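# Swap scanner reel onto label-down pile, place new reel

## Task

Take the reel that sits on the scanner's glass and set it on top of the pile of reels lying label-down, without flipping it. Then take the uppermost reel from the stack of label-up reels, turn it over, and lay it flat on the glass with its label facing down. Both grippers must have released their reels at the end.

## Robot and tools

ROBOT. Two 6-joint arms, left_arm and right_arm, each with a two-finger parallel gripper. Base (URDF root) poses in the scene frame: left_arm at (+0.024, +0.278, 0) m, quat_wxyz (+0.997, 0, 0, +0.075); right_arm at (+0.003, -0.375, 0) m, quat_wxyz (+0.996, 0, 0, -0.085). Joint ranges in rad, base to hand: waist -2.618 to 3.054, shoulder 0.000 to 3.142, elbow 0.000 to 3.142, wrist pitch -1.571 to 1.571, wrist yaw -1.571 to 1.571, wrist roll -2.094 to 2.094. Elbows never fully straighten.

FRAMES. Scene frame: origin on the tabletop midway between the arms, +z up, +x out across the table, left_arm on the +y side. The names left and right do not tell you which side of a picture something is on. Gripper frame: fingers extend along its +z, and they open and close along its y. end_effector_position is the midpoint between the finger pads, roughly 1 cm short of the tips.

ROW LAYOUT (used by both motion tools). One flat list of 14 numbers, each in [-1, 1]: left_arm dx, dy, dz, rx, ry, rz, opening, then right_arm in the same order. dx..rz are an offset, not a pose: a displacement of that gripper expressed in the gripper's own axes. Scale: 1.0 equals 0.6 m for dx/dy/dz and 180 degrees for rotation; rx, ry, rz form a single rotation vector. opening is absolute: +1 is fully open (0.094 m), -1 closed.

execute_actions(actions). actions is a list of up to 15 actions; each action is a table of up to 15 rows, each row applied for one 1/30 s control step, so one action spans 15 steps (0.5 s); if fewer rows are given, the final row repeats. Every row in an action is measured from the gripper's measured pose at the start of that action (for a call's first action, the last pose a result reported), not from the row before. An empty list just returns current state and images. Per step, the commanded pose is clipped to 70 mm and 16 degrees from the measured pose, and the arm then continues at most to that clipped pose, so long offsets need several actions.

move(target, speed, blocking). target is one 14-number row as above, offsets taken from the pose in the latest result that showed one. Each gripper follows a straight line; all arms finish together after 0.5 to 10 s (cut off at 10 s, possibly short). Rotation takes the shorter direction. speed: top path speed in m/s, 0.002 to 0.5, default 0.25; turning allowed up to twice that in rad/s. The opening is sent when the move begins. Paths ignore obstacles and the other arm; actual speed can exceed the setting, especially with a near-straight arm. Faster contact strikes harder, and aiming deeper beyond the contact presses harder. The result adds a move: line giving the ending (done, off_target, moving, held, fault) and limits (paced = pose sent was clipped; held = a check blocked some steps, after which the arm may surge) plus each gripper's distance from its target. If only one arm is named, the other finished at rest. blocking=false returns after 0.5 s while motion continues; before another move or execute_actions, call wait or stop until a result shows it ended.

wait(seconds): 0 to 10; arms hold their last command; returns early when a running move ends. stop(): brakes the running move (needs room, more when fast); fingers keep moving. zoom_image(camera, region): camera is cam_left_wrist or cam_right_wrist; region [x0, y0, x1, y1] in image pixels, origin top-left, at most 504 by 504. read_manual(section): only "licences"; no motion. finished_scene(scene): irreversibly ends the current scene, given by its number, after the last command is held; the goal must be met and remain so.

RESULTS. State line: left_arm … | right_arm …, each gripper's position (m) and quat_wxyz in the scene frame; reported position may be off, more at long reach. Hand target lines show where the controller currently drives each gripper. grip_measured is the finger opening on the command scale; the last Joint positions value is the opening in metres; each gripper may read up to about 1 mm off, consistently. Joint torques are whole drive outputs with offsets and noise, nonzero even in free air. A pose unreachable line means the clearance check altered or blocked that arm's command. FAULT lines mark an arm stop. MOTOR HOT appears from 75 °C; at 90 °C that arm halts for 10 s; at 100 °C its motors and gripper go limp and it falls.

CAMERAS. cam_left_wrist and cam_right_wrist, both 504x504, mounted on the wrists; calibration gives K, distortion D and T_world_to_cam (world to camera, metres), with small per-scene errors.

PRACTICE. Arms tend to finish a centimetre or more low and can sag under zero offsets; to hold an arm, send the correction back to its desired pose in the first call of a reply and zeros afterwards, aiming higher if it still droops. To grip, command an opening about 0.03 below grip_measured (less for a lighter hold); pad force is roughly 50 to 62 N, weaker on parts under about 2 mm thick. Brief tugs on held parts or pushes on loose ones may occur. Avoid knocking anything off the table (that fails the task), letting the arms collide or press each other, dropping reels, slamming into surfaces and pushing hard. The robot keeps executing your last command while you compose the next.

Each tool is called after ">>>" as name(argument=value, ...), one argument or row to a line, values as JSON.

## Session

>>> execute_actions(
  actions=[],
)

Scene clock: 0.00 s.
left_arm: end_effector_position=(-0.0148, +0.5611, +0.1990) grip_measured=+1.000 end_effector_quat_wxyz=(-0.284, -0.570, +0.648, +0.418) | right_arm: end_effector_position=(+0.4216, -0.2292, +0.3715) grip_measured=+1.000 end_effector_quat_wxyz=(+0.311, +0.094, +0.726, +0.607)
Joint positions: left_arm=[ 0.986  1.646  1.291 -1.527 -1.031 -0.485  0.094] | right_arm=[ 0.163  1.48   1.285  0.069 -0.97   1.122  0.094]
Joint velocities: left_arm=[ 0.002 -0.022  0.017 -0.037 -0.007  0.066  0.   ] | right_arm=[ 0.022 -0.012 -0.012  0.007 -0.051 -0.037  0.   ]
Joint torques (N m, as the arm reports them, + toward a larger angle): no reading
Hand target (left_arm): -0.015, +0.563, +0.204; -0.278, -0.572, +0.643, +0.427
Hand target (right_arm): +0.419, -0.229, +0.379; +0.320, +0.085, +0.723, +0.607
camera_calibration (this result's frames):
cam_left_wrist: T_world_to_cam=[[0.557669, -0.0745847, -0.826706, 0.216701], [0.276176, -0.92254, 0.26953, 0.490587], [-0.782772, -0.378625, -0.493873, 0.398411], [0, 0, 0, 1]] pos_world=[0.0555299, 0.619597, 0.243685]
cam_right_wrist: T_world_to_cam=[[0.169545, -0.282247, -0.944241, 0.20302], [-0.975196, 0.0902851, -0.202091, 0.549635], [0.142291, 0.955084, -0.259939, 0.359205], [0, 0, 0, 1]] pos_world=[0.45047, -0.335393, 0.396148]

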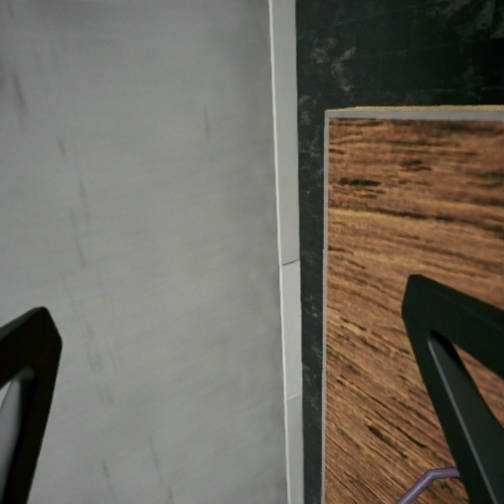

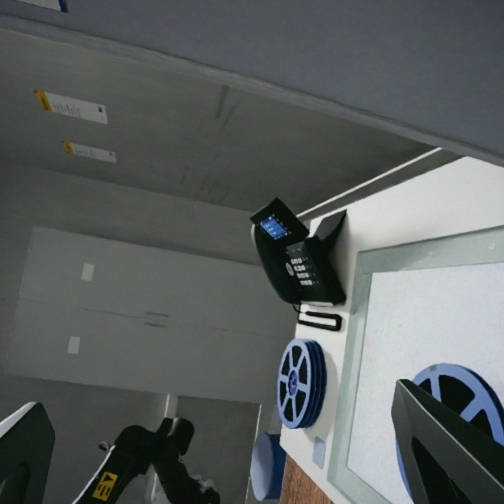

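>>> move(
  target=[0.46,-0.17,-0.68,0.377,-0.289,0.363,-1,0.105,-0.056,-0.29,0.387,0.076,-0.171,-1],
)

Scene clock: 23.57 s.
left_arm: end_effector_position=(+0.3172, +0.2052, +0.2658) grip_measured=-0.995 end_effector_quat_wxyz=(+0.142, -0.006, +0.990, +0.007) | right_arm: end_effector_position=(+0.2897, -0.3477, +0.3186) grip_measured=-0.988 end_effector_quat_wxyz=(+0.245, +0.007, +0.970, +0.002)
Joint positions: left_arm=[-0.456  1.555  1.819 -1.568 -0.1   -0.305  0.   ] | right_arm=[ 0.297  1.399  1.84  -1.521  0.061  0.128  0.001]
Joint velocities: left_arm=[ 0.002 -0.002 -0.027 -0.007 -0.037  0.022 -0.001] | right_arm=[-0.022  0.007  0.007 -0.022  0.007 -0.051  0.   ]
Joint torques (N m, as the arm reports them, + toward a larger angle): left_arm=[-0.52 -4.85  9.34  0.98 -0.03  0.08] | right_arm=[ 0.6  -6.83  8.22  0.84  0.14 -0.03]
Hand target (left_arm): +0.323, +0.199, +0.273; +0.158, +0.003, +0.987, -0.002
Hand target (right_arm): +0.282, -0.349, +0.331; +0.263, +0.003, +0.965, -0.002
Off the commanded pose (left_arm): 0.019 m, 3 deg.
Off the commanded pose (right_arm): 0.015 m, 2 deg.
move: off_target (left_arm, right_arm); limits=paced
camera_calibration (this result's frames):
cam_left_wrist: T_world_to_cam=[[-0.0648792, -0.996606, 0.050663, 0.213673], [-0.946071, 0.0775788, 0.314532, 0.223131], [-0.317395, -0.0275242, -0.947894, 0.457494], [0, 0, 0, 1]] pos_world=[0.370167, 0.20823, 0.352648]
cam_right_wrist: T_world_to_cam=[[-0.0814499, -0.99606, 0.0350702, -0.345569], [-0.996643, 0.0811048, -0.0111567, 0.363233], [0.0082684, -0.0358612, -0.999323, 0.407304], [0, 0, 0, 1]] pos_world=[0.3305, -0.359061, 0.423199]

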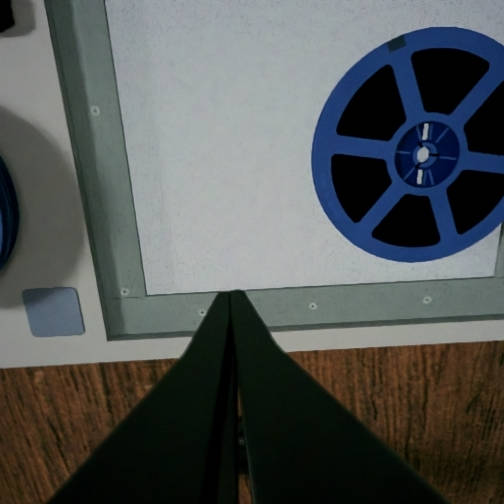

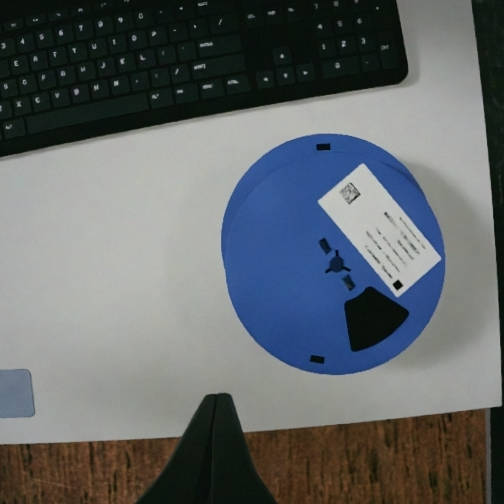

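>>> move(
  target=[-0.10,-0.17,0.34,0,0.09,0,-1,0,-0.1,0,0,0,0,0.2],
)

>>> move(
  target=[0,0,0.06,0,0,0,-1,0,0,0,0,0,0,0.2],
  speed=0.05,
)

Scene clock: 34.90 s.
left_arm: end_effector_position=(+0.4345, +0.1153, +0.0728) grip_measured=-0.995 end_effector_quat_wxyz=(-0.010, -0.008, +1.000, +0.016) | right_arm: end_effector_position=(+0.2892, -0.4072, +0.3186) grip_measured=+0.199 end_effector_quat_wxyz=(+0.245, +0.007, +0.970, -0.004)
Joint positions: left_arm=[-0.539  2.31   2.099 -1.391 -0.022 -0.404  0.   ] | right_arm=[ 0.014  1.399  1.84  -1.521 -0.062 -0.124  0.056]
Joint velocities: left_arm=[-0.002 -0.002 -0.007 -0.051  0.022  0.037 -0.001] | right_arm=[-0.022  0.012 -0.012 -0.022 -0.022  0.037 -0.001]
Joint torques (N m, as the arm reports them, + toward a larger angle): left_arm=[ -0.45 -13.47   9.64   0.05   0.01  -0.14] | right_arm=[-0.49 -4.19  6.45  0.94 -0.12 -0.02]
Hand target (left_arm): +0.436, +0.110, +0.086; +0.001, -0.010, +1.000, +0.007
Hand target (right_arm): +0.289, -0.408, +0.318; +0.245, +0.007, +0.970, -0.000
Off the commanded pose (left_arm): 0.015 m, 2 deg.
Off the commanded pose (right_arm): 0.001 m, 1 deg.
move: off_target (left_arm)
camera_calibration (this result's frames):
cam_left_wrist: T_world_to_cam=[[-0.0413616, -0.997806, 0.0516941, 0.131287], [-0.808006, 0.063838, 0.585705, 0.323628], [-0.587721, -0.0175434, -0.808874, 0.41552], [0, 0, 0, 1]] pos_world=[0.511134, 0.117628, 0.139766]
cam_right_wrist: T_world_to_cam=[[-0.0840212, -0.995386, 0.0463305, -0.407457], [-0.996433, 0.0835639, -0.0117232, 0.368593], [0.00779755, -0.0471502, -0.998857, 0.400533], [0, 0, 0, 1]] pos_world=[0.32992, -0.417493, 0.423275]

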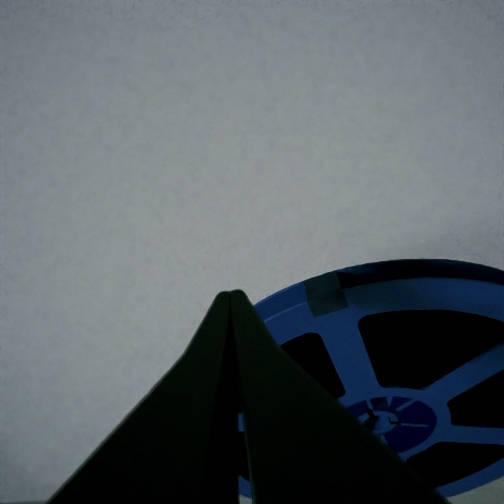

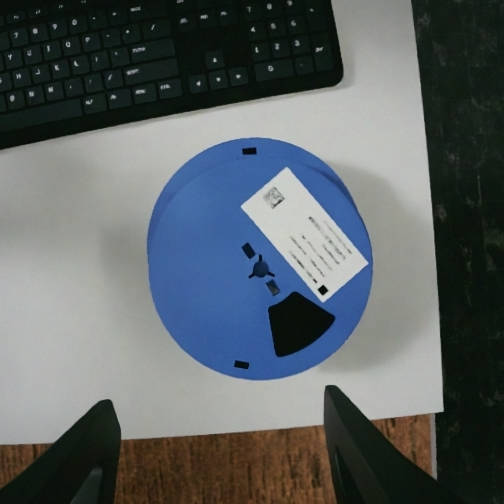

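Scene clock: 36.07 s.
left_arm: end_effector_position=(+0.4335, +0.1157, +0.0426) grip_measured=-0.995 end_effector_quat_wxyz=(-0.011, -0.008, +1.000, +0.016) | right_arm: end_effector_position=(+0.2892, -0.4072, +0.3186) grip_measured=+0.199 end_effector_quat_wxyz=(+0.245, +0.007, +0.970, -0.004)
Joint positions: left_arm=[-0.539  2.31   1.979 -1.272 -0.022 -0.404  0.   ] | right_arm=[ 0.014  1.399  1.84  -1.521 -0.062 -0.124  0.056]
Joint velocities: left_arm=[ 0.007  0.007  0.017 -0.007  0.007 -0.066 -0.   ] | right_arm=[ 0.012 -0.012  0.012 -0.022 -0.066 -0.051  0.   ]
Joint torques (N m, as the arm reports them, + toward a larger angle): left_arm=[  0.24 -11.93   5.22   0.42  -0.05   0.01] | right_arm=[ 0.04 -4.27  6.46  0.96 -0.02  0.02]
Hand target (left_arm): +0.434, +0.117, +0.037; -0.011, -0.008, +1.000, +0.016
Hand target (right_arm): +0.289, -0.407, +0.319; +0.245, +0.007, +0.970, -0.004
Off the commanded pose (left_arm): 0.006 m, 0 deg.
Off the commanded pose (right_arm): 0.000 m, 0 deg.
move: done
camera_calibration (this result's frames):
cam_left_wrist: T_world_to_cam=[[-0.0413252, -0.997821, 0.051435, 0.133225], [-0.807592, 0.0636687, 0.586294, 0.340251], [-0.588292, -0.0173098, -0.808464, 0.390712], [0, 0, 0, 1]] pos_world=[0.510142, 0.118034, 0.109537]
cam_right_wrist: T_world_to_cam=[[-0.0840212, -0.995386, 0.0463305, -0.407457], [-0.996433, 0.0835639, -0.0117232, 0.368593], [0.00779755, -0.0471502, -0.998857, 0.400533], [0, 0, 0, 1]] pos_world=[0.32992, -0.417493, 0.423275]

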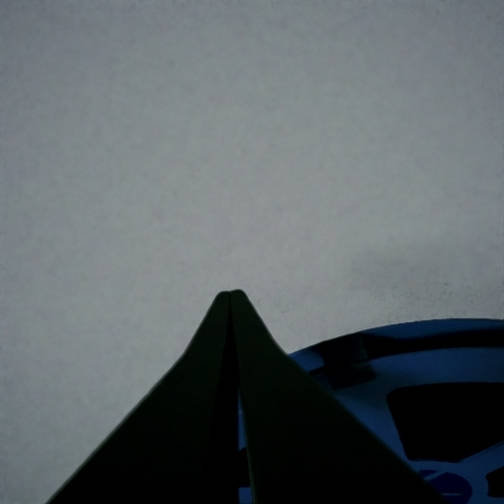

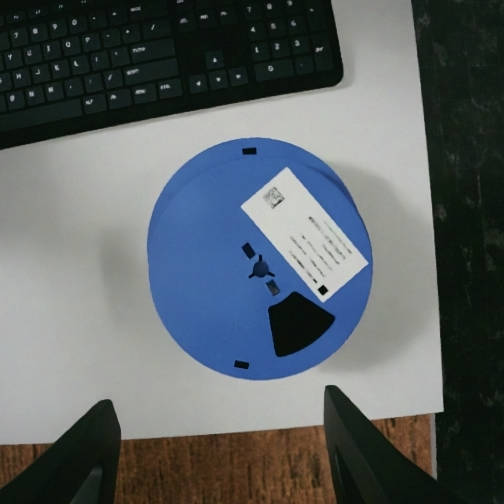

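>>> move(
  target=[0.25,-0.12,-0.004,0,0,0,-1,0,0,0,0,0,0,0.2],
  speed=0.05,
)

>>> move(
  target=[-0.1,0.1,-0.3,0,0,0,-1,0,0,0,0,0,0,0.2],
  speed=0.15,
)

Scene clock: 46.47 s.
left_arm: end_effector_position=(+0.2882, +0.0479, +0.0410) grip_measured=-0.996 end_effector_quat_wxyz=(-0.014, -0.005, +0.999, +0.033) | right_arm: end_effector_position=(+0.2892, -0.4072, +0.3186) grip_measured=+0.199 end_effector_quat_wxyz=(+0.245, +0.007, +0.970, -0.004)
Joint positions: left_arm=[-0.885  1.98   1.45  -1.105 -0.03  -0.745  0.   ] | right_arm=[ 0.014  1.399  1.84  -1.521 -0.062 -0.124  0.056]
Joint velocities: left_arm=[-0.027  0.007  0.017 -0.066  0.037 -0.007 -0.   ] | right_arm=[-0.007  0.002  0.002 -0.037  0.037 -0.051  0.001]
Joint torques (N m, as the arm reports them, + toward a larger angle): left_arm=[ -0.58 -10.78   4.71   0.36   0.1   -0.14] | right_arm=[ 0.01 -4.29  6.44  0.94 -0.04  0.01]
Hand target (left_arm): +0.284, +0.043, +0.043; -0.013, -0.008, +1.000, +0.020
Hand target (right_arm): +0.289, -0.407, +0.319; +0.245, +0.007, +0.970, -0.004
Off the commanded pose (left_arm): 0.009 m, 2 deg.
Off the commanded pose (right_arm): 0.000 m, 0 deg.
move: done
camera_calibration (this result's frames):
cam_left_wrist: T_world_to_cam=[[-0.0465338, -0.998731, 0.01926, 0.0625345], [-0.803692, 0.0488827, 0.593034, 0.227553], [-0.593223, 0.012117, -0.804947, 0.302658], [0, 0, 0, 1]] pos_world=[0.365336, 0.0476644, 0.107472]
cam_right_wrist: T_world_to_cam=[[-0.0840212, -0.995386, 0.0463305, -0.407457], [-0.996433, 0.0835639, -0.0117232, 0.368593], [0.00779755, -0.0471502, -0.998857, 0.400533], [0, 0, 0, 1]] pos_world=[0.32992, -0.417493, 0.423275]

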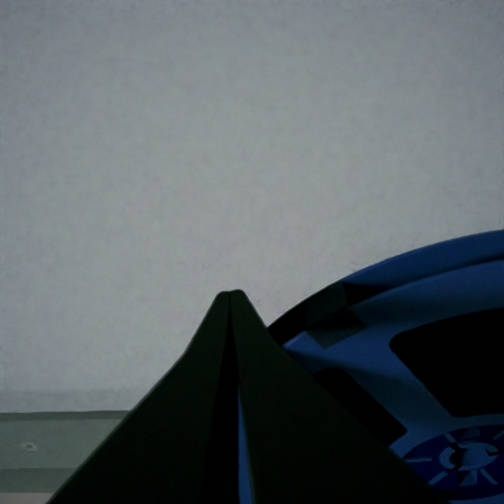

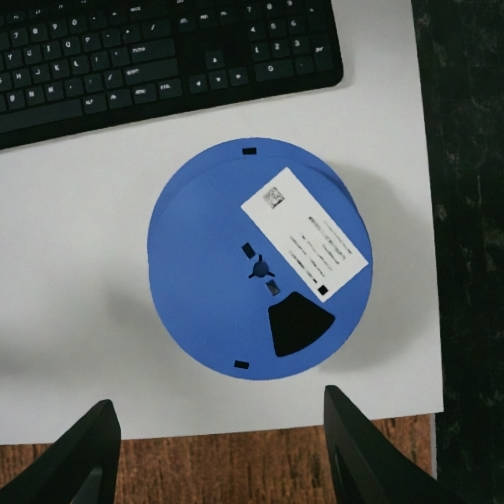

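Scene clock: 48.20 s.
left_arm: end_effector_position=(+0.3489, +0.0904, +0.2146) grip_measured=-0.996 end_effector_quat_wxyz=(+0.068, -0.005, +0.997, -0.023) | right_arm: end_effector_position=(+0.2892, -0.4072, +0.3186) grip_measured=+0.199 end_effector_quat_wxyz=(+0.245, +0.007, +0.970, -0.004)
Joint positions: left_arm=[-0.691  1.904  2.039 -1.566 -0.03  -0.548  0.   ] | right_arm=[ 0.014  1.399  1.84  -1.521 -0.062 -0.124  0.056]
Joint velocities: left_arm=[-0.002 -0.012  0.007 -0.051 -0.022  0.007  0.   ] | right_arm=[ 0.007  0.002 -0.007  0.022 -0.037 -0.007  0.   ]
Joint torques (N m, as the arm reports them, + toward a larger angle): left_arm=[ 0.43 -9.33  8.96  0.39 -0.15  0.08] | right_arm=[ 0.03 -4.29  6.44  0.95 -0.03  0.02]
Hand target (left_arm): +0.349, +0.095, +0.223; +0.075, -0.002, +0.997, -0.021
Hand target (right_arm): +0.289, -0.407, +0.319; +0.245, +0.007, +0.970, -0.004
Off the commanded pose (left_arm): 0.011 m, 11 deg.
Off the commanded pose (right_arm): 0.000 m, 0 deg.
joint sent to its limit (left arm) — the command would take joint 4 (wrist pitch) past its lower limit, so that joint was sent only as far as its limit.
move: off_target (left_arm)
camera_calibration (this result's frames):
cam_left_wrist: T_world_to_cam=[[-0.0621866, -0.990646, 0.121465, 0.0872263], [-0.888292, 0.110423, 0.445807, 0.226844], [-0.455049, -0.0801736, -0.88685, 0.455627], [0, 0, 0, 1]] pos_world=[0.414261, 0.0978909, 0.292349]
cam_right_wrist: T_world_to_cam=[[-0.0840212, -0.995386, 0.0463305, -0.407457], [-0.996433, 0.0835639, -0.0117232, 0.368593], [0.00779755, -0.0471502, -0.998857, 0.400533], [0, 0, 0, 1]] pos_world=[0.32992, -0.417493, 0.423275]

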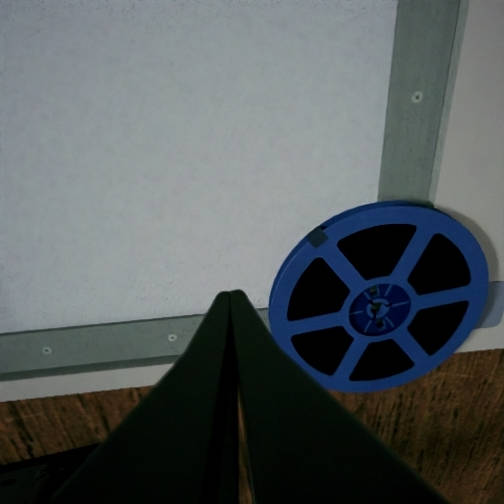

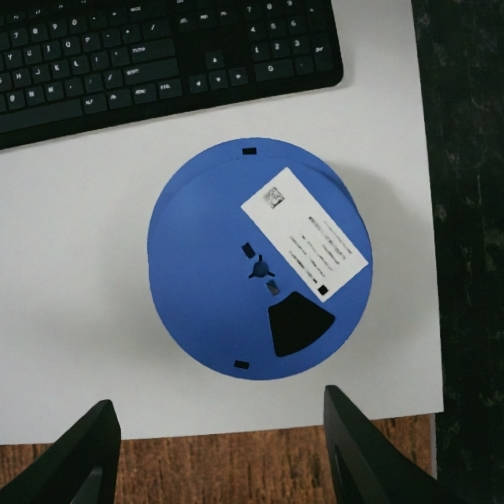

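>>> move(
  target=[0,-0.185,0.21,0,0.04,0,-1,0,0,0,0,0,0,0.2],
  speed=0.15,
)

>>> move(
  target=[0,0,0.07,0,0,0,-1,0,0,0,0,0,0,0.2],
  speed=0.05,
)

Scene clock: 56.17 s.
left_arm: end_effector_position=(+0.3637, -0.0165, +0.0850) grip_measured=-0.996 end_effector_quat_wxyz=(-0.009, -0.001, +1.000, -0.006) | right_arm: end_effector_position=(+0.2892, -0.4072, +0.3186) grip_measured=+0.199 end_effector_quat_wxyz=(+0.245, +0.007, +0.970, -0.004)
Joint positions: left_arm=[-0.858  2.324  2.171 -1.425  0.021 -0.711  0.   ] | right_arm=[ 0.014  1.399  1.84  -1.521 -0.062 -0.124  0.056]
Joint velocities: left_arm=[ 0.002 -0.012 -0.002 -0.022 -0.022 -0.066 -0.002] | right_arm=[-0.007 -0.012 -0.012 -0.022 -0.022 -0.125  0.001]
Joint torques (N m, as the arm reports them, + toward a larger angle): left_arm=[ -0.37 -12.77   9.67   0.36   0.03  -0.14] | right_arm=[ 0.04 -4.3   6.45  0.94 -0.04  0.03]
Hand target (left_arm): +0.368, -0.024, +0.095; +0.004, -0.004, +1.000, -0.022
Hand target (right_arm): +0.289, -0.407, +0.319; +0.245, +0.007, +0.970, -0.004
Off the commanded pose (left_arm): 0.014 m, 3 deg.
Off the commanded pose (right_arm): 0.000 m, 0 deg.
move: off_target (left_arm)
camera_calibration (this result's frames):
cam_left_wrist: T_world_to_cam=[[-0.0535958, -0.993957, 0.0957927, -0.00301595], [-0.808263, 0.0995143, 0.580352, 0.268866], [-0.586378, -0.0463213, -0.808712, 0.380521], [0, 0, 0, 1]] pos_world=[0.440282, -0.0121275, 0.151984]
cam_right_wrist: T_world_to_cam=[[-0.0840212, -0.995386, 0.0463305, -0.407457], [-0.996433, 0.0835639, -0.0117232, 0.368593], [0.00779755, -0.0471502, -0.998857, 0.400533], [0, 0, 0, 1]] pos_world=[0.32992, -0.417493, 0.423275]

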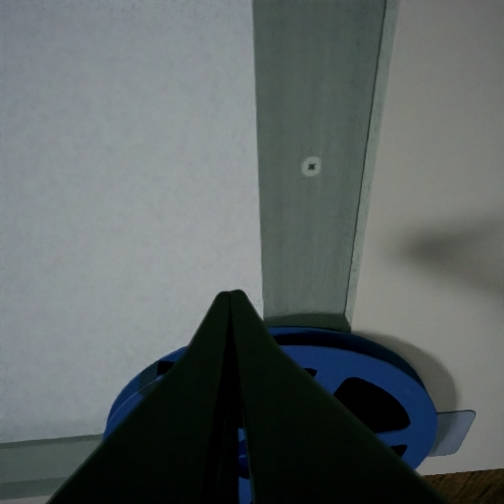

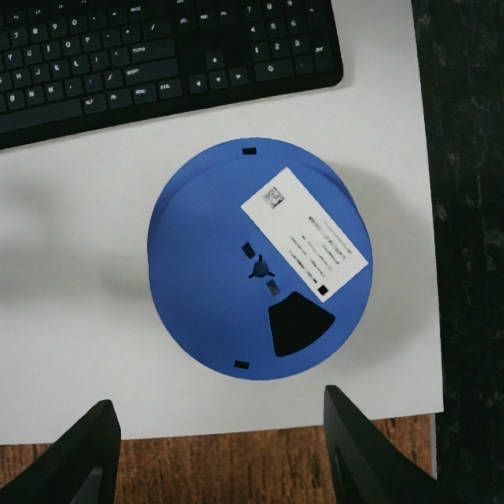

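Scene clock: 57.47 s.
left_arm: end_effector_position=(+0.3637, -0.0165, +0.0469) grip_measured=-0.996 end_effector_quat_wxyz=(-0.010, -0.002, +1.000, -0.005) | right_arm: end_effector_position=(+0.2892, -0.4072, +0.3186) grip_measured=+0.199 end_effector_quat_wxyz=(+0.245, +0.007, +0.970, -0.004)
Joint positions: left_arm=[-0.858  2.324  2.02  -1.276  0.021 -0.711  0.   ] | right_arm=[ 0.014  1.399  1.84  -1.521 -0.062 -0.124  0.056]
Joint velocities: left_arm=[ 0.002 -0.012 -0.027 -0.037  0.051  0.037  0.001] | right_arm=[ 0.002 -0.022  0.007 -0.007 -0.066  0.007  0.   ]
Joint torques (N m, as the arm reports them, + toward a larger angle): left_arm=[  0.   -12.34   5.44   0.44  -0.03  -0.03] | right_arm=[ 0.   -4.25  6.44  0.95 -0.02  0.02]
Hand target (left_arm): +0.364, -0.017, +0.043; -0.009, -0.002, +1.000, -0.006
Hand target (right_arm): +0.289, -0.407, +0.319; +0.245, +0.007, +0.970, -0.004
Off the commanded pose (left_arm): 0.004 m, 0 deg.
Off the commanded pose (right_arm): 0.000 m, 0 deg.
move: done
camera_calibration (this result's frames):
cam_left_wrist: T_world_to_cam=[[-0.0530783, -0.994096, 0.0946303, 0.00049958], [-0.807456, 0.0984815, 0.581649, 0.290578], [-0.587535, -0.0455368, -0.807916, 0.350133], [0, 0, 0, 1]] pos_world=[0.440371, -0.0121759, 0.113817]
cam_right_wrist: T_world_to_cam=[[-0.0840212, -0.995386, 0.0463305, -0.407457], [-0.996433, 0.0835639, -0.0117232, 0.368593], [0.00779755, -0.0471502, -0.998857, 0.400533], [0, 0, 0, 1]] pos_world=[0.32992, -0.417493, 0.423275]

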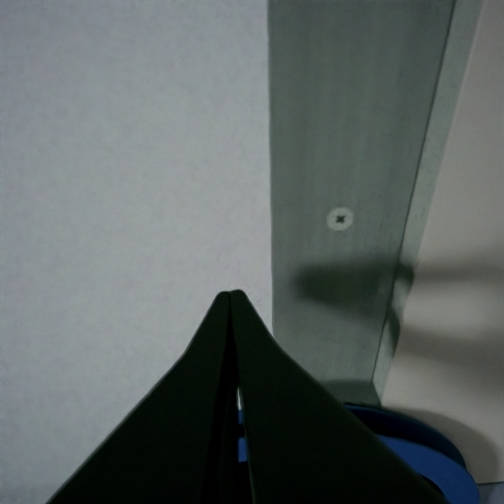

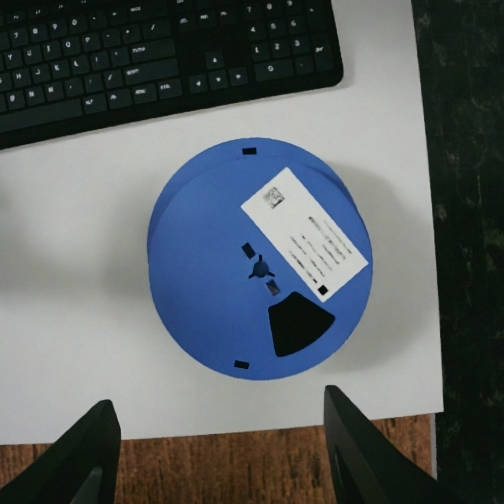

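Push to x≈.293, then retreat to view.

>>> move(
  target=[0.128,0,-0.002,0,0,0,-1,0,0,0,0,0,0,0.2],
  speed=0.05,
)

>>> move(
  target=[-0.08,0.1,-0.25,0,0,0,-1,0,0,0,0,0,0,0.2],
  speed=0.15,
)

Scene clock: 64.07 s.
left_arm: end_effector_position=(+0.2894, -0.0132, +0.0431) grip_measured=-0.996 end_effector_quat_wxyz=(-0.018, -0.000, +1.000, +0.004) | right_arm: end_effector_position=(+0.2892, -0.4072, +0.3186) grip_measured=+0.199 end_effector_quat_wxyz=(+0.245, +0.007, +0.970, -0.004)
Joint positions: left_arm=[-0.975  2.111  1.656 -1.147  0.021 -0.825  0.   ] | right_arm=[ 0.014  1.399  1.84  -1.521 -0.062 -0.124  0.056]
Joint velocities: left_arm=[ 0.012 -0.017  0.007  0.022 -0.037  0.022  0.   ] | right_arm=[-0.002 -0.012 -0.012 -0.11   0.022 -0.081 -0.   ]
Joint torques (N m, as the arm reports them, + toward a larger angle): left_arm=[ -0.59 -12.39   5.16   0.36  -0.01  -0.15] | right_arm=[ 0.06 -4.29  6.41  0.95 -0.03  0.01]
Hand target (left_arm): +0.287, -0.016, +0.048; -0.011, -0.002, +1.000, -0.004
Hand target (right_arm): +0.289, -0.407, +0.319; +0.245, +0.007, +0.970, -0.004
Off the commanded pose (left_arm): 0.008 m, 1 deg.
Off the commanded pose (right_arm): 0.000 m, 0 deg.
move: done
camera_calibration (this result's frames):
cam_left_wrist: T_world_to_cam=[[-0.054782, -0.995566, 0.0764667, 0.00144192], [-0.797675, 0.0896991, 0.596379, 0.228847], [-0.600594, -0.0283247, -0.799052, 0.307148], [0, 0, 0, 1]] pos_world=[0.367096, -0.010392, 0.108837]
cam_right_wrist: T_world_to_cam=[[-0.0840212, -0.995386, 0.0463305, -0.407457], [-0.996433, 0.0835639, -0.0117232, 0.368593], [0.00779755, -0.0471502, -0.998857, 0.400533], [0, 0, 0, 1]] pos_world=[0.32992, -0.417493, 0.423275]

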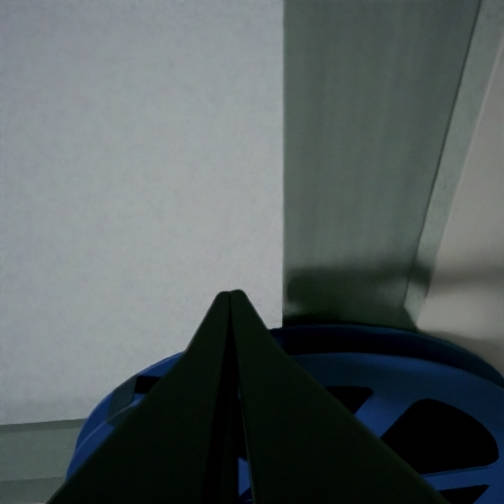

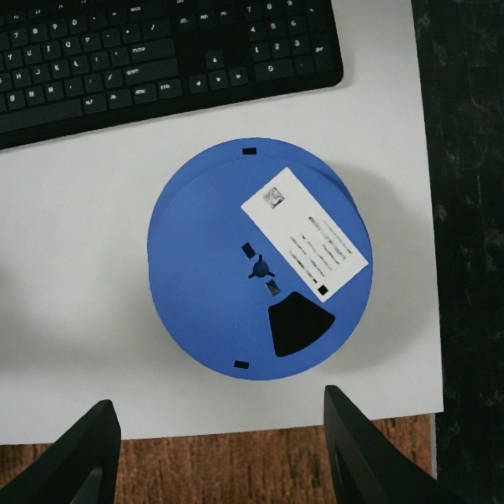

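Scene clock: 65.63 s.
left_arm: end_effector_position=(+0.3396, +0.0416, +0.1801) grip_measured=-0.996 end_effector_quat_wxyz=(+0.018, -0.004, +0.999, -0.026) | right_arm: end_effector_position=(+0.2892, -0.4072, +0.3186) grip_measured=+0.199 end_effector_quat_wxyz=(+0.245, +0.007, +0.970, -0.004)
Joint positions: left_arm=[-0.786  2.036  2.092 -1.566  0.021 -0.644  0.   ] | right_arm=[ 0.014  1.399  1.84  -1.521 -0.062 -0.124  0.056]
Joint velocities: left_arm=[ 0.007 -0.012 -0.007 -0.022 -0.037  0.022  0.001] | right_arm=[-0.002 -0.012 -0.002  0.022  0.007 -0.081 -0.001]
Joint torques (N m, as the arm reports them, + toward a larger angle): left_arm=[  0.33 -11.11   9.21   0.22  -0.07   0.07] | right_arm=[ 0.05 -4.29  6.46  0.95 -0.03  0.02]
Hand target (left_arm): +0.340, +0.044, +0.192; +0.028, -0.000, +0.999, -0.031
Hand target (right_arm): +0.289, -0.407, +0.319; +0.245, +0.007, +0.970, -0.004
Off the commanded pose (left_arm): 0.013 m, 5 deg.
Off the commanded pose (right_arm): 0.000 m, 0 deg.
joint sent to its limit (left arm) — the command would take joint 4 (wrist pitch) past its lower limit, so that joint was sent only as far as its limit.
move: off_target (left_arm)
camera_calibration (this result's frames):
cam_left_wrist: T_world_to_cam=[[-0.0542143, -0.989574, 0.133433, 0.037618], [-0.839437, 0.117534, 0.530595, 0.20716], [-0.540746, -0.083243, -0.837057, 0.437174], [0, 0, 0, 1]] pos_world=[0.412337, 0.0492691, 0.251002]
cam_right_wrist: T_world_to_cam=[[-0.0840212, -0.995386, 0.0463305, -0.407457], [-0.996433, 0.0835639, -0.0117232, 0.368593], [0.00779755, -0.0471502, -0.998857, 0.400533], [0, 0, 0, 1]] pos_world=[0.32992, -0.417493, 0.423275]

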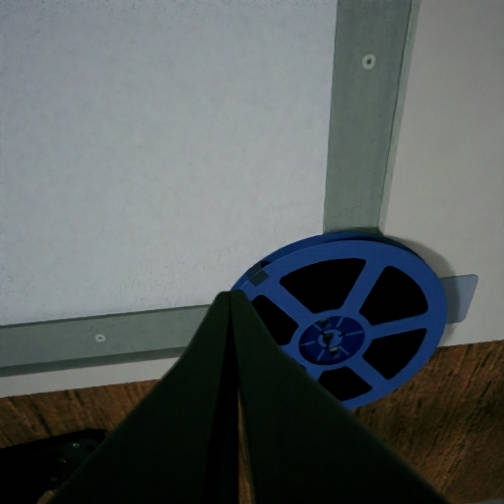

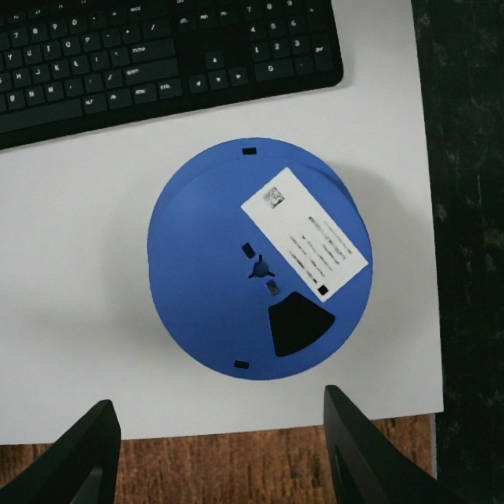

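>>> move(
  target=[0,0.38,0,0,0,0,0.2,0,0,0,0,0,0,0.2],
)

>>> move(
  target=[0,0,0,0,0,0,0.2,0.44,0.452,0.197,-0.262,0.081,0.195,0.2],
  speed=0.2,
)

Scene clock: 77.83 s.
left_arm: end_effector_position=(+0.3413, +0.2706, +0.1665) grip_measured=+0.198 end_effector_quat_wxyz=(+0.008, -0.012, +1.000, -0.025) | right_arm: end_effector_position=(+0.2892, -0.4072, +0.3186) grip_measured=+0.199 end_effector_quat_wxyz=(+0.245, +0.007, +0.970, -0.004)
Joint positions: left_arm=[-0.15   1.737  1.639 -1.455  0.049 -0.024  0.056] | right_arm=[ 0.014  1.399  1.84  -1.521 -0.062 -0.124  0.056]
Joint velocities: left_arm=[-0.007  0.012  0.007  0.022 -0.051  0.007 -0.001] | right_arm=[ 0.012 -0.012  0.007  0.007  0.007 -0.037 -0.001]
Joint torques (N m, as the arm reports them, + toward a larger angle): left_arm=[-0.18 -9.23  5.28  0.5   0.04  0.07] | right_arm=[ 0.02 -4.28  6.42  0.96 -0.03  0.01]
Hand target (left_arm): +0.341, +0.268, +0.170; +0.022, -0.004, +0.999, -0.031
Hand target (right_arm): +0.289, -0.407, +0.319; +0.245, +0.007, +0.970, -0.004
Off the commanded pose (left_arm): 0.004 m, 1 deg.
Off the commanded pose (right_arm): 0.000 m, 0 deg.
move: done
camera_calibration (this result's frames):
cam_left_wrist: T_world_to_cam=[[-0.0356241, -0.990727, 0.131113, 0.260446], [-0.830628, 0.102304, 0.547349, 0.187232], [-0.555687, -0.0894074, -0.82657, 0.450685], [0, 0, 0, 1]] pos_world=[0.415238, 0.279171, 0.235894]
cam_right_wrist: T_world_to_cam=[[-0.0840212, -0.995386, 0.0463305, -0.407457], [-0.996433, 0.0835639, -0.0117232, 0.368593], [0.00779755, -0.0471502, -0.998857, 0.400533], [0, 0, 0, 1]] pos_world=[0.32992, -0.417493, 0.423275]

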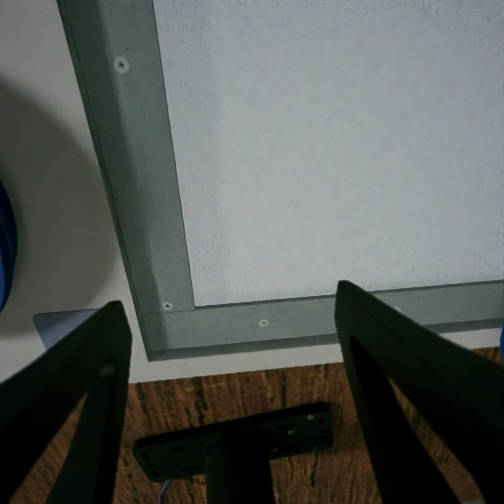

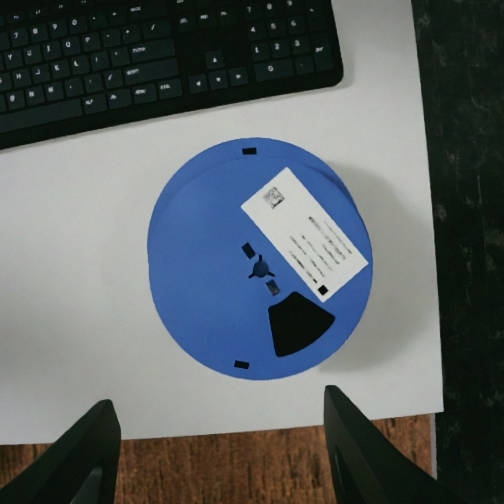

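Scene clock: 81.33 s.
left_arm: end_effector_position=(+0.3413, +0.2706, +0.1665) grip_measured=+0.198 end_effector_quat_wxyz=(+0.008, -0.012, +1.000, -0.025) | right_arm: end_effector_position=(+0.1142, -0.1321, +0.1018) grip_measured=+0.199 end_effector_quat_wxyz=(+0.089, +0.196, +0.858, +0.467)
Joint positions: left_arm=[-0.15   1.737  1.639 -1.455  0.049 -0.024  0.056] | right_arm=[ 1.281  0.651  0.249 -0.177 -0.038  1.581  0.056]
Joint velocities: left_arm=[ 0.007 -0.007  0.002 -0.051  0.022  0.095  0.001] | right_arm=[-0.027 -0.002 -0.002 -0.022  0.095  0.022  0.   ]
Joint torques (N m, as the arm reports them, + toward a larger angle): left_arm=[ 0.04 -7.29  6.83  0.34 -0.02 -0.03] | right_arm=[0.6  2.34 7.22 1.59 0.1  0.01]
Hand target (left_arm): +0.341, +0.271, +0.166; +0.008, -0.012, +1.000, -0.025
Hand target (right_arm): +0.114, -0.134, +0.092; +0.091, +0.197, +0.864, +0.455
Off the commanded pose (left_arm): 0.000 m, 0 deg.
Off the commanded pose (right_arm): 0.014 m, 2 deg.
move: off_target (right_arm)
camera_calibration (this result's frames):
cam_left_wrist: T_world_to_cam=[[-0.0356241, -0.990727, 0.131113, 0.260446], [-0.830628, 0.102304, 0.547349, 0.187232], [-0.555687, -0.0894074, -0.82657, 0.450685], [0, 0, 0, 1]] pos_world=[0.415238, 0.279171, 0.235894]
cam_right_wrist: T_world_to_cam=[[-0.31033, -0.521877, -0.794569, 0.0357201], [-0.940705, 0.048132, 0.335792, 0.122355], [-0.136998, 0.851662, -0.50587, 0.283404], [0, 0, 0, 1]] pos_world=[0.16501, -0.228612, 0.130662]

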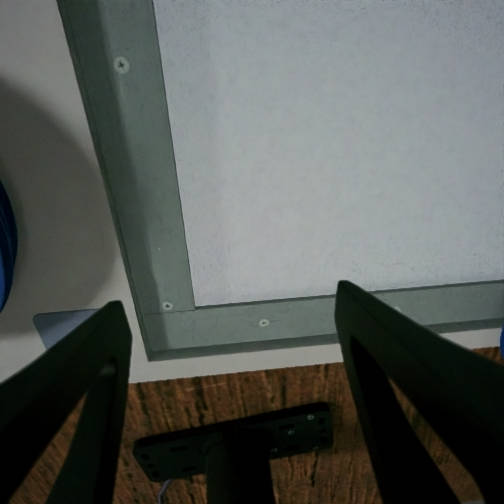

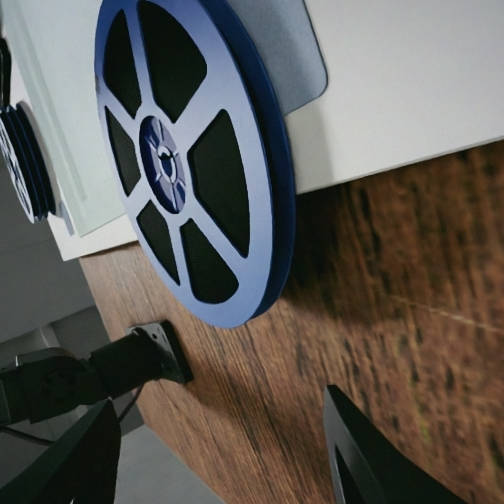

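Matches scene 1. Repeat the same moves.

>>> move(
  target=[0,0,0,0,0,0,0.2,0,-0.015,0.146,0,0,0,0.2],
  speed=0.07,
)

>>> move(
  target=[0,0,0,0,0,0,0.2,0,0,0.03,0,0,0,0.2],
  speed=0.03,
)

Scene clock: 88.27 s.
left_arm: end_effector_position=(+0.3413, +0.2706, +0.1665) grip_measured=+0.198 end_effector_quat_wxyz=(+0.008, -0.012, +1.000, -0.025) | right_arm: end_effector_position=(+0.1399, -0.0737, +0.0440) grip_measured=+0.199 end_effector_quat_wxyz=(+0.085, +0.197, +0.858, +0.466)
Joint positions: left_arm=[-0.15   1.737  1.639 -1.455  0.049 -0.024  0.056] | right_arm=[ 1.291  1.357  0.23   0.542 -0.035  1.591  0.056]
Joint velocities: left_arm=[-0.007 -0.012 -0.002  0.007  0.007 -0.007 -0.001] | right_arm=[ 0.007  0.017  0.002 -0.051 -0.022  0.051  0.   ]
Joint torques (N m, as the arm reports them, + toward a larger angle): left_arm=[ 0.02 -7.27  6.82  0.34 -0.01 -0.02] | right_arm=[ 0.59 -1.91  7.71  1.56  0.09  0.01]
Hand target (left_arm): +0.341, +0.271, +0.166; +0.008, -0.012, +1.000, -0.025
Hand target (right_arm): +0.141, -0.069, +0.045; +0.089, +0.195, +0.858, +0.467
Off the commanded pose (left_arm): 0.000 m, 0 deg.
Off the commanded pose (right_arm): 0.005 m, 1 deg.
move: done
camera_calibration (this result's frames):
cam_left_wrist: T_world_to_cam=[[-0.0356241, -0.990727, 0.131113, 0.260446], [-0.830628, 0.102304, 0.547349, 0.187232], [-0.555687, -0.0894074, -0.82657, 0.450685], [0, 0, 0, 1]] pos_world=[0.415238, 0.279171, 0.235894]
cam_right_wrist: T_world_to_cam=[[-0.316233, -0.523493, -0.791171, 0.0288635], [-0.937843, 0.0468034, 0.343889, 0.16222], [-0.142994, 0.850744, -0.505755, 0.208769], [0, 0, 0, 1]] pos_world=[0.191117, -0.170091, 0.072636]

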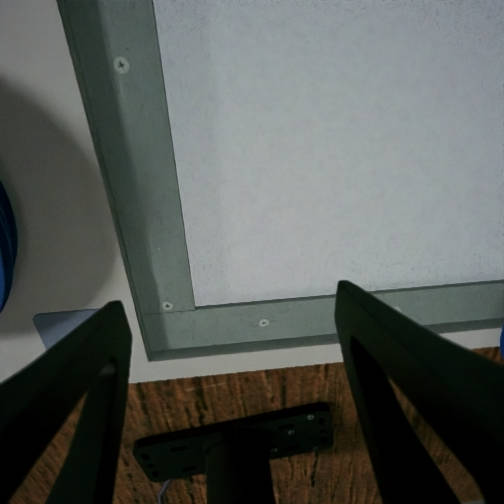

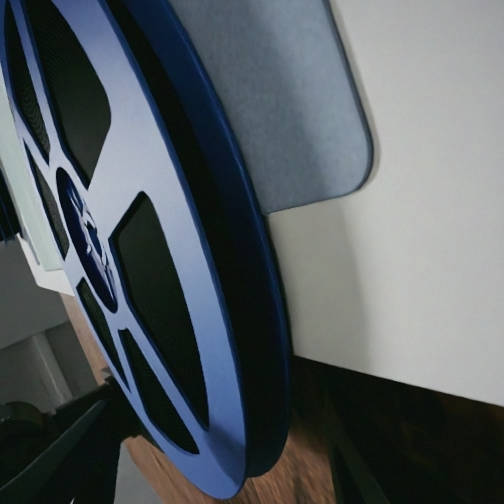

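Scene clock: 89.17 s.
left_arm: end_effector_position=(+0.3413, +0.2706, +0.1665) grip_measured=+0.198 end_effector_quat_wxyz=(+0.008, -0.012, +1.000, -0.025) | right_arm: end_effector_position=(+0.1451, -0.0630, +0.0382) grip_measured=+0.199 end_effector_quat_wxyz=(+0.087, +0.196, +0.854, +0.474)
Joint positions: left_arm=[-0.15   1.737  1.639 -1.455  0.049 -0.024  0.056] | right_arm=[ 1.291  1.468  0.244  0.66  -0.035  1.593  0.056]
Joint velocities: left_arm=[ 0.002 -0.002 -0.007 -0.066 -0.095 -0.037 -0.   ] | right_arm=[-0.002 -0.007 -0.002  0.022 -0.051 -0.11   0.001]
Joint torques (N m, as the arm reports them, + toward a larger angle): left_arm=[ 0.04 -7.28  6.82  0.34 -0.01 -0.03] | right_arm=[ 0.27 -2.22  7.69  1.37  0.02  0.  ]
Hand target (left_arm): +0.341, +0.271, +0.166; +0.008, -0.012, +1.000, -0.025
Hand target (right_arm): +0.146, -0.060, +0.034; +0.085, +0.197, +0.858, +0.466
Off the commanded pose (left_arm): 0.000 m, 0 deg.
Off the commanded pose (right_arm): 0.005 m, 1 deg.
move: done
camera_calibration (this result's frames):
cam_left_wrist: T_world_to_cam=[[-0.0356241, -0.990727, 0.131113, 0.260446], [-0.830628, 0.102304, 0.547349, 0.187232], [-0.555687, -0.0894074, -0.82657, 0.450685], [0, 0, 0, 1]] pos_world=[0.415238, 0.279171, 0.235894]
cam_right_wrist: T_world_to_cam=[[-0.311078, -0.508417, -0.802958, 0.0321545], [-0.940231, 0.0414665, 0.338004, 0.168779], [-0.138551, 0.860112, -0.490929, 0.196855], [0, 0, 0, 1]] pos_world=[0.195968, -0.159968, 0.0654127]

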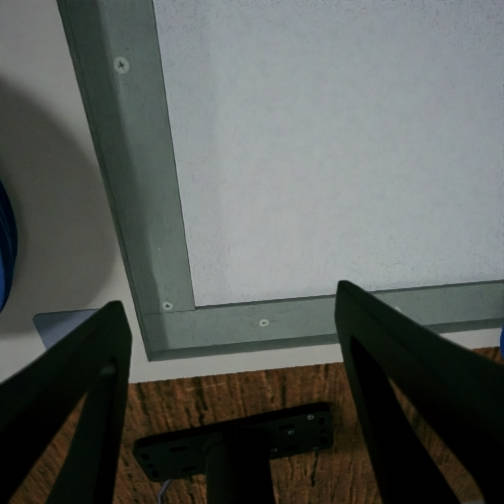

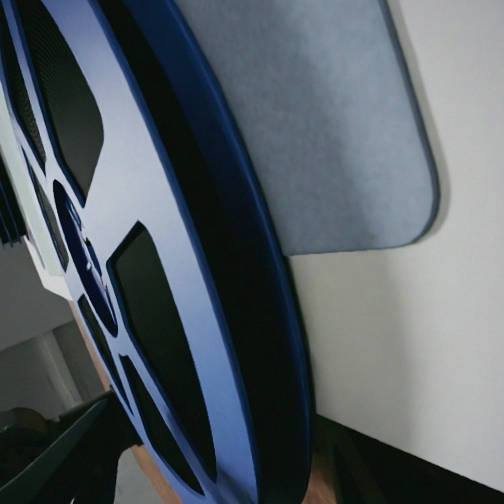

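>>> execute_actions(
  actions=[
    [[0,0,0,0,0,0,0.2,0,0,0,0,0,0,-0.8]],
    [[0,0,0,0,0,0,0.2,0,0,0,0,0,0,-0.8]],
  ],
)

>>> move(
  target=[0,0,0,0,0,0,0.2,0,0.12,-0.05,0,0,0,-0.8],
  speed=0.07,
)

Scene clock: 95.33 s.
left_arm: end_effector_position=(+0.3413, +0.2706, +0.1665) grip_measured=+0.198 end_effector_quat_wxyz=(+0.008, -0.012, +1.000, -0.025) | right_arm: end_effector_position=(+0.1563, -0.0404, +0.0943) grip_measured=-0.766 end_effector_quat_wxyz=(+0.108, +0.181, +0.797, +0.566)
Joint positions: left_arm=[-0.15   1.737  1.639 -1.455  0.049 -0.024  0.056] | right_arm=[ 1.291  1.43   0.259  0.828 -0.035  1.592  0.011]
Joint velocities: left_arm=[-0.002 -0.017 -0.022 -0.007  0.022 -0.007  0.   ] | right_arm=[ 0.002 -0.007 -0.002 -0.037  0.037  0.037  0.001]
Joint torques (N m, as the arm reports them, + toward a larger angle): left_arm=[ 0.01 -7.27  6.82  0.34 -0.01 -0.02] | right_arm=[ 0.04 -4.45  6.25  1.5  -0.01  0.01]
Hand target (left_arm): +0.341, +0.271, +0.166; +0.008, -0.012, +1.000, -0.025
Hand target (right_arm): +0.156, -0.042, +0.091; +0.107, +0.182, +0.801, +0.560
Off the commanded pose (left_arm): 0.000 m, 0 deg.
Off the commanded pose (right_arm): 0.004 m, 1 deg.
camera_calibration (this result's frames):
cam_left_wrist: T_world_to_cam=[[-0.0356241, -0.990727, 0.131113, 0.260446], [-0.830628, 0.102304, 0.547349, 0.187232], [-0.555687, -0.0894074, -0.82657, 0.450685], [0, 0, 0, 1]] pos_world=[0.415238, 0.279171, 0.235894]
cam_right_wrist: T_world_to_cam=[[-0.227277, -0.336284, -0.913925, 0.0964969], [-0.968866, -0.0165572, 0.247032, 0.170206], [-0.0982049, 0.941615, -0.322051, 0.187553], [0, 0, 0, 1]] pos_world=[0.205256, -0.141334, 0.106546]

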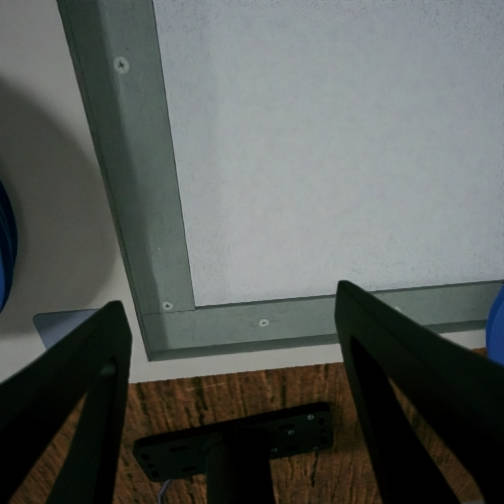

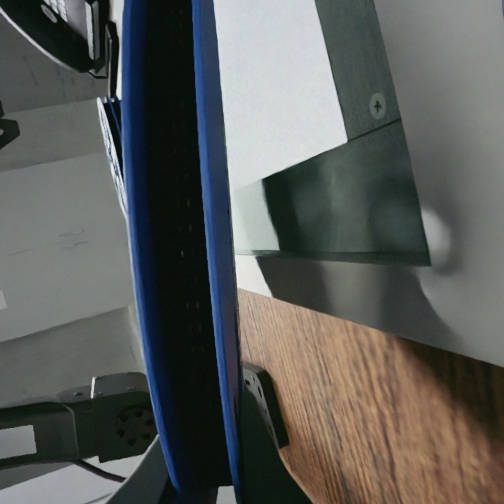

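Scene clock: 97.07 s.
left_arm: end_effector_position=(+0.3413, +0.2706, +0.1665) grip_measured=+0.198 end_effector_quat_wxyz=(+0.008, -0.012, +1.000, -0.025) | right_arm: end_effector_position=(+0.1506, -0.0504, +0.1407) grip_measured=-0.766 end_effector_quat_wxyz=(+0.098, +0.187, +0.821, +0.531)
Joint positions: left_arm=[-0.15   1.737  1.639 -1.455  0.049 -0.024  0.056] | right_arm=[ 1.291  1.116  0.419  0.266 -0.04   1.595  0.011]
Joint velocities: left_arm=[-0.002 -0.002  0.012 -0.051 -0.037 -0.037  0.   ] | right_arm=[ 0.002  0.007  0.007  0.022 -0.037 -0.022 -0.   ]
Joint torques (N m, as the arm reports them, + toward a larger angle): left_arm=[ 0.03 -7.27  6.81  0.34 -0.01 -0.02] | right_arm=[-0.64 -6.27 11.07  1.78 -0.07 -0.05]
Hand target (left_arm): +0.341, +0.271, +0.166; +0.008, -0.012, +1.000, -0.025
Hand target (right_arm): +0.156, -0.046, +0.172; +0.109, +0.181, +0.797, +0.566
Off the commanded pose (left_arm): 0.000 m, 0 deg.
Off the commanded pose (right_arm): 0.033 m, 5 deg.
move: off_target (right_arm)
camera_calibration (this result's frames):
cam_left_wrist: T_world_to_cam=[[-0.0356241, -0.990727, 0.131113, 0.260446], [-0.830628, 0.102304, 0.547349, 0.187232], [-0.555687, -0.0894074, -0.82657, 0.450685], [0, 0, 0, 1]] pos_world=[0.415238, 0.279171, 0.235894]
cam_right_wrist: T_world_to_cam=[[-0.263917, -0.406848, -0.874541, 0.130654], [-0.957512, 0.00121304, 0.288391, 0.146398], [-0.116271, 0.913495, -0.389882, 0.222186], [0, 0, 0, 1]] pos_world=[0.200493, -0.149987, 0.158669]

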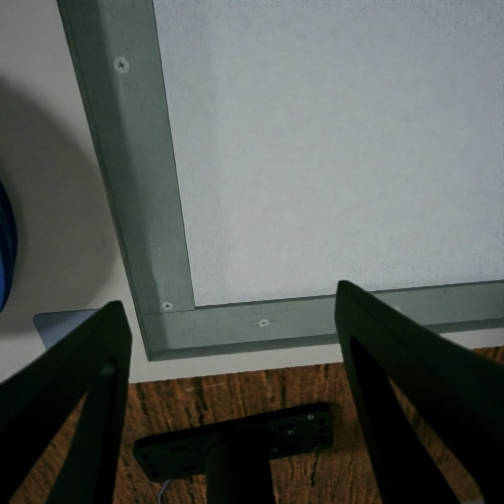

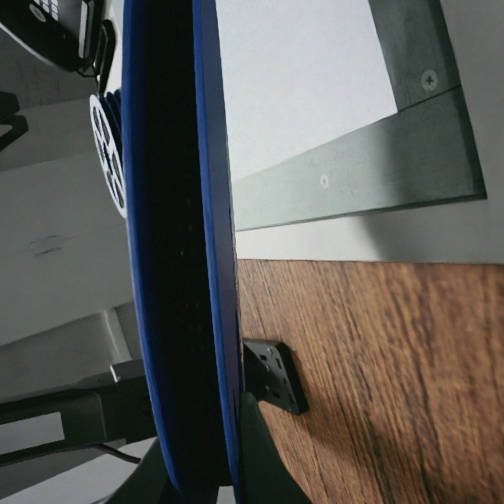

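>>> move(
  target=[0.235,-0.267,-0.04,0.458,-0.188,-0.209,0.2,-0.18,0.2,0.017,-0.15,0,0,-0.8],
  speed=0.12,
)

Scene clock: 112.63 s.
left_arm: end_effector_position=(+0.2022, +0.1096, +0.1896) grip_measured=+0.198 end_effector_quat_wxyz=(+0.260, -0.290, +0.659, -0.644) | right_arm: end_effector_position=(+0.2697, -0.0453, +0.2177) grip_measured=-0.767 end_effector_quat_wxyz=(+0.122, +0.176, +0.696, +0.685)
Joint positions: left_arm=[-0.879  0.022  0.081 -0.095  0.044 -1.599  0.056] | right_arm=[ 0.879  1.44   0.541  0.864 -0.437  1.627  0.011]
Joint velocities: left_arm=[-0.007  0.002 -0.012 -0.007  0.007 -0.051 -0.001] | right_arm=[-0.007 -0.012  0.012 -0.081  0.022 -0.007 -0.   ]
Joint torques (N m, as the arm reports them, + toward a larger angle): left_arm=[-0.63  1.63  6.82  2.2  -0.13 -0.09] | right_arm=[-0.46 -4.97 10.77  2.04 -0.1  -0.03]
Hand target (left_arm): +0.202, +0.110, +0.190; +0.262, -0.290, +0.652, -0.649
Hand target (right_arm): +0.276, -0.043, +0.241; +0.140, +0.157, +0.676, +0.707
Off the commanded pose (left_arm): 0.007 m, 3 deg.
Off the commanded pose (right_arm): 0.025 m, 5 deg.
move: off_target (left_arm, right_arm)
camera_calibration (this result's frames):
cam_left_wrist: T_world_to_cam=[[-0.0528946, 0.01228, 0.998525, -0.177922], [-0.98025, -0.191446, -0.0495721, 0.251163], [0.190555, -0.981426, 0.022164, 0.164096], [0, 0, 0, 1]] pos_world=[0.205522, 0.211317, 0.186473]
cam_right_wrist: T_world_to_cam=[[-0.142218, -0.0466001, -0.988738, 0.239876], [-0.987843, -0.0566647, 0.14476, 0.275001], [-0.0627723, 0.997305, -0.0379749, 0.174094], [0, 0, 0, 1]] pos_world=[0.3167, -0.146864, 0.203977]

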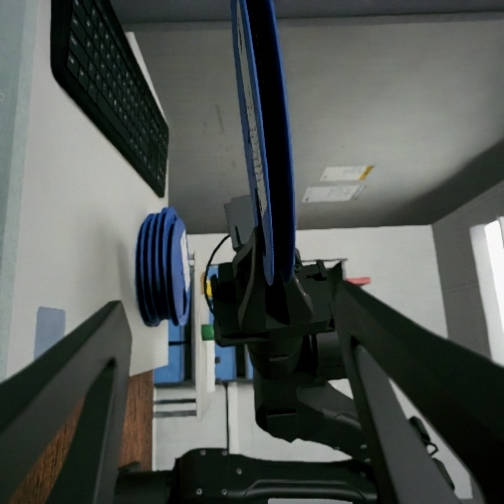

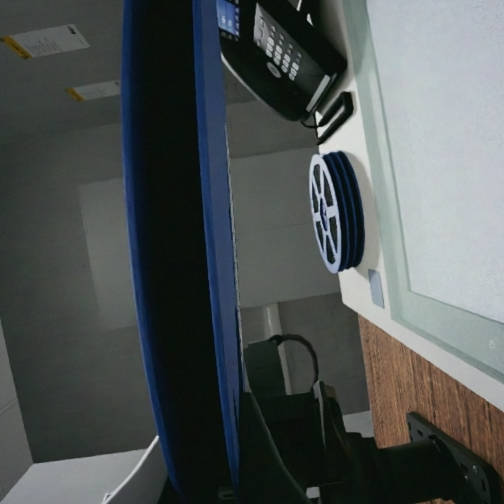

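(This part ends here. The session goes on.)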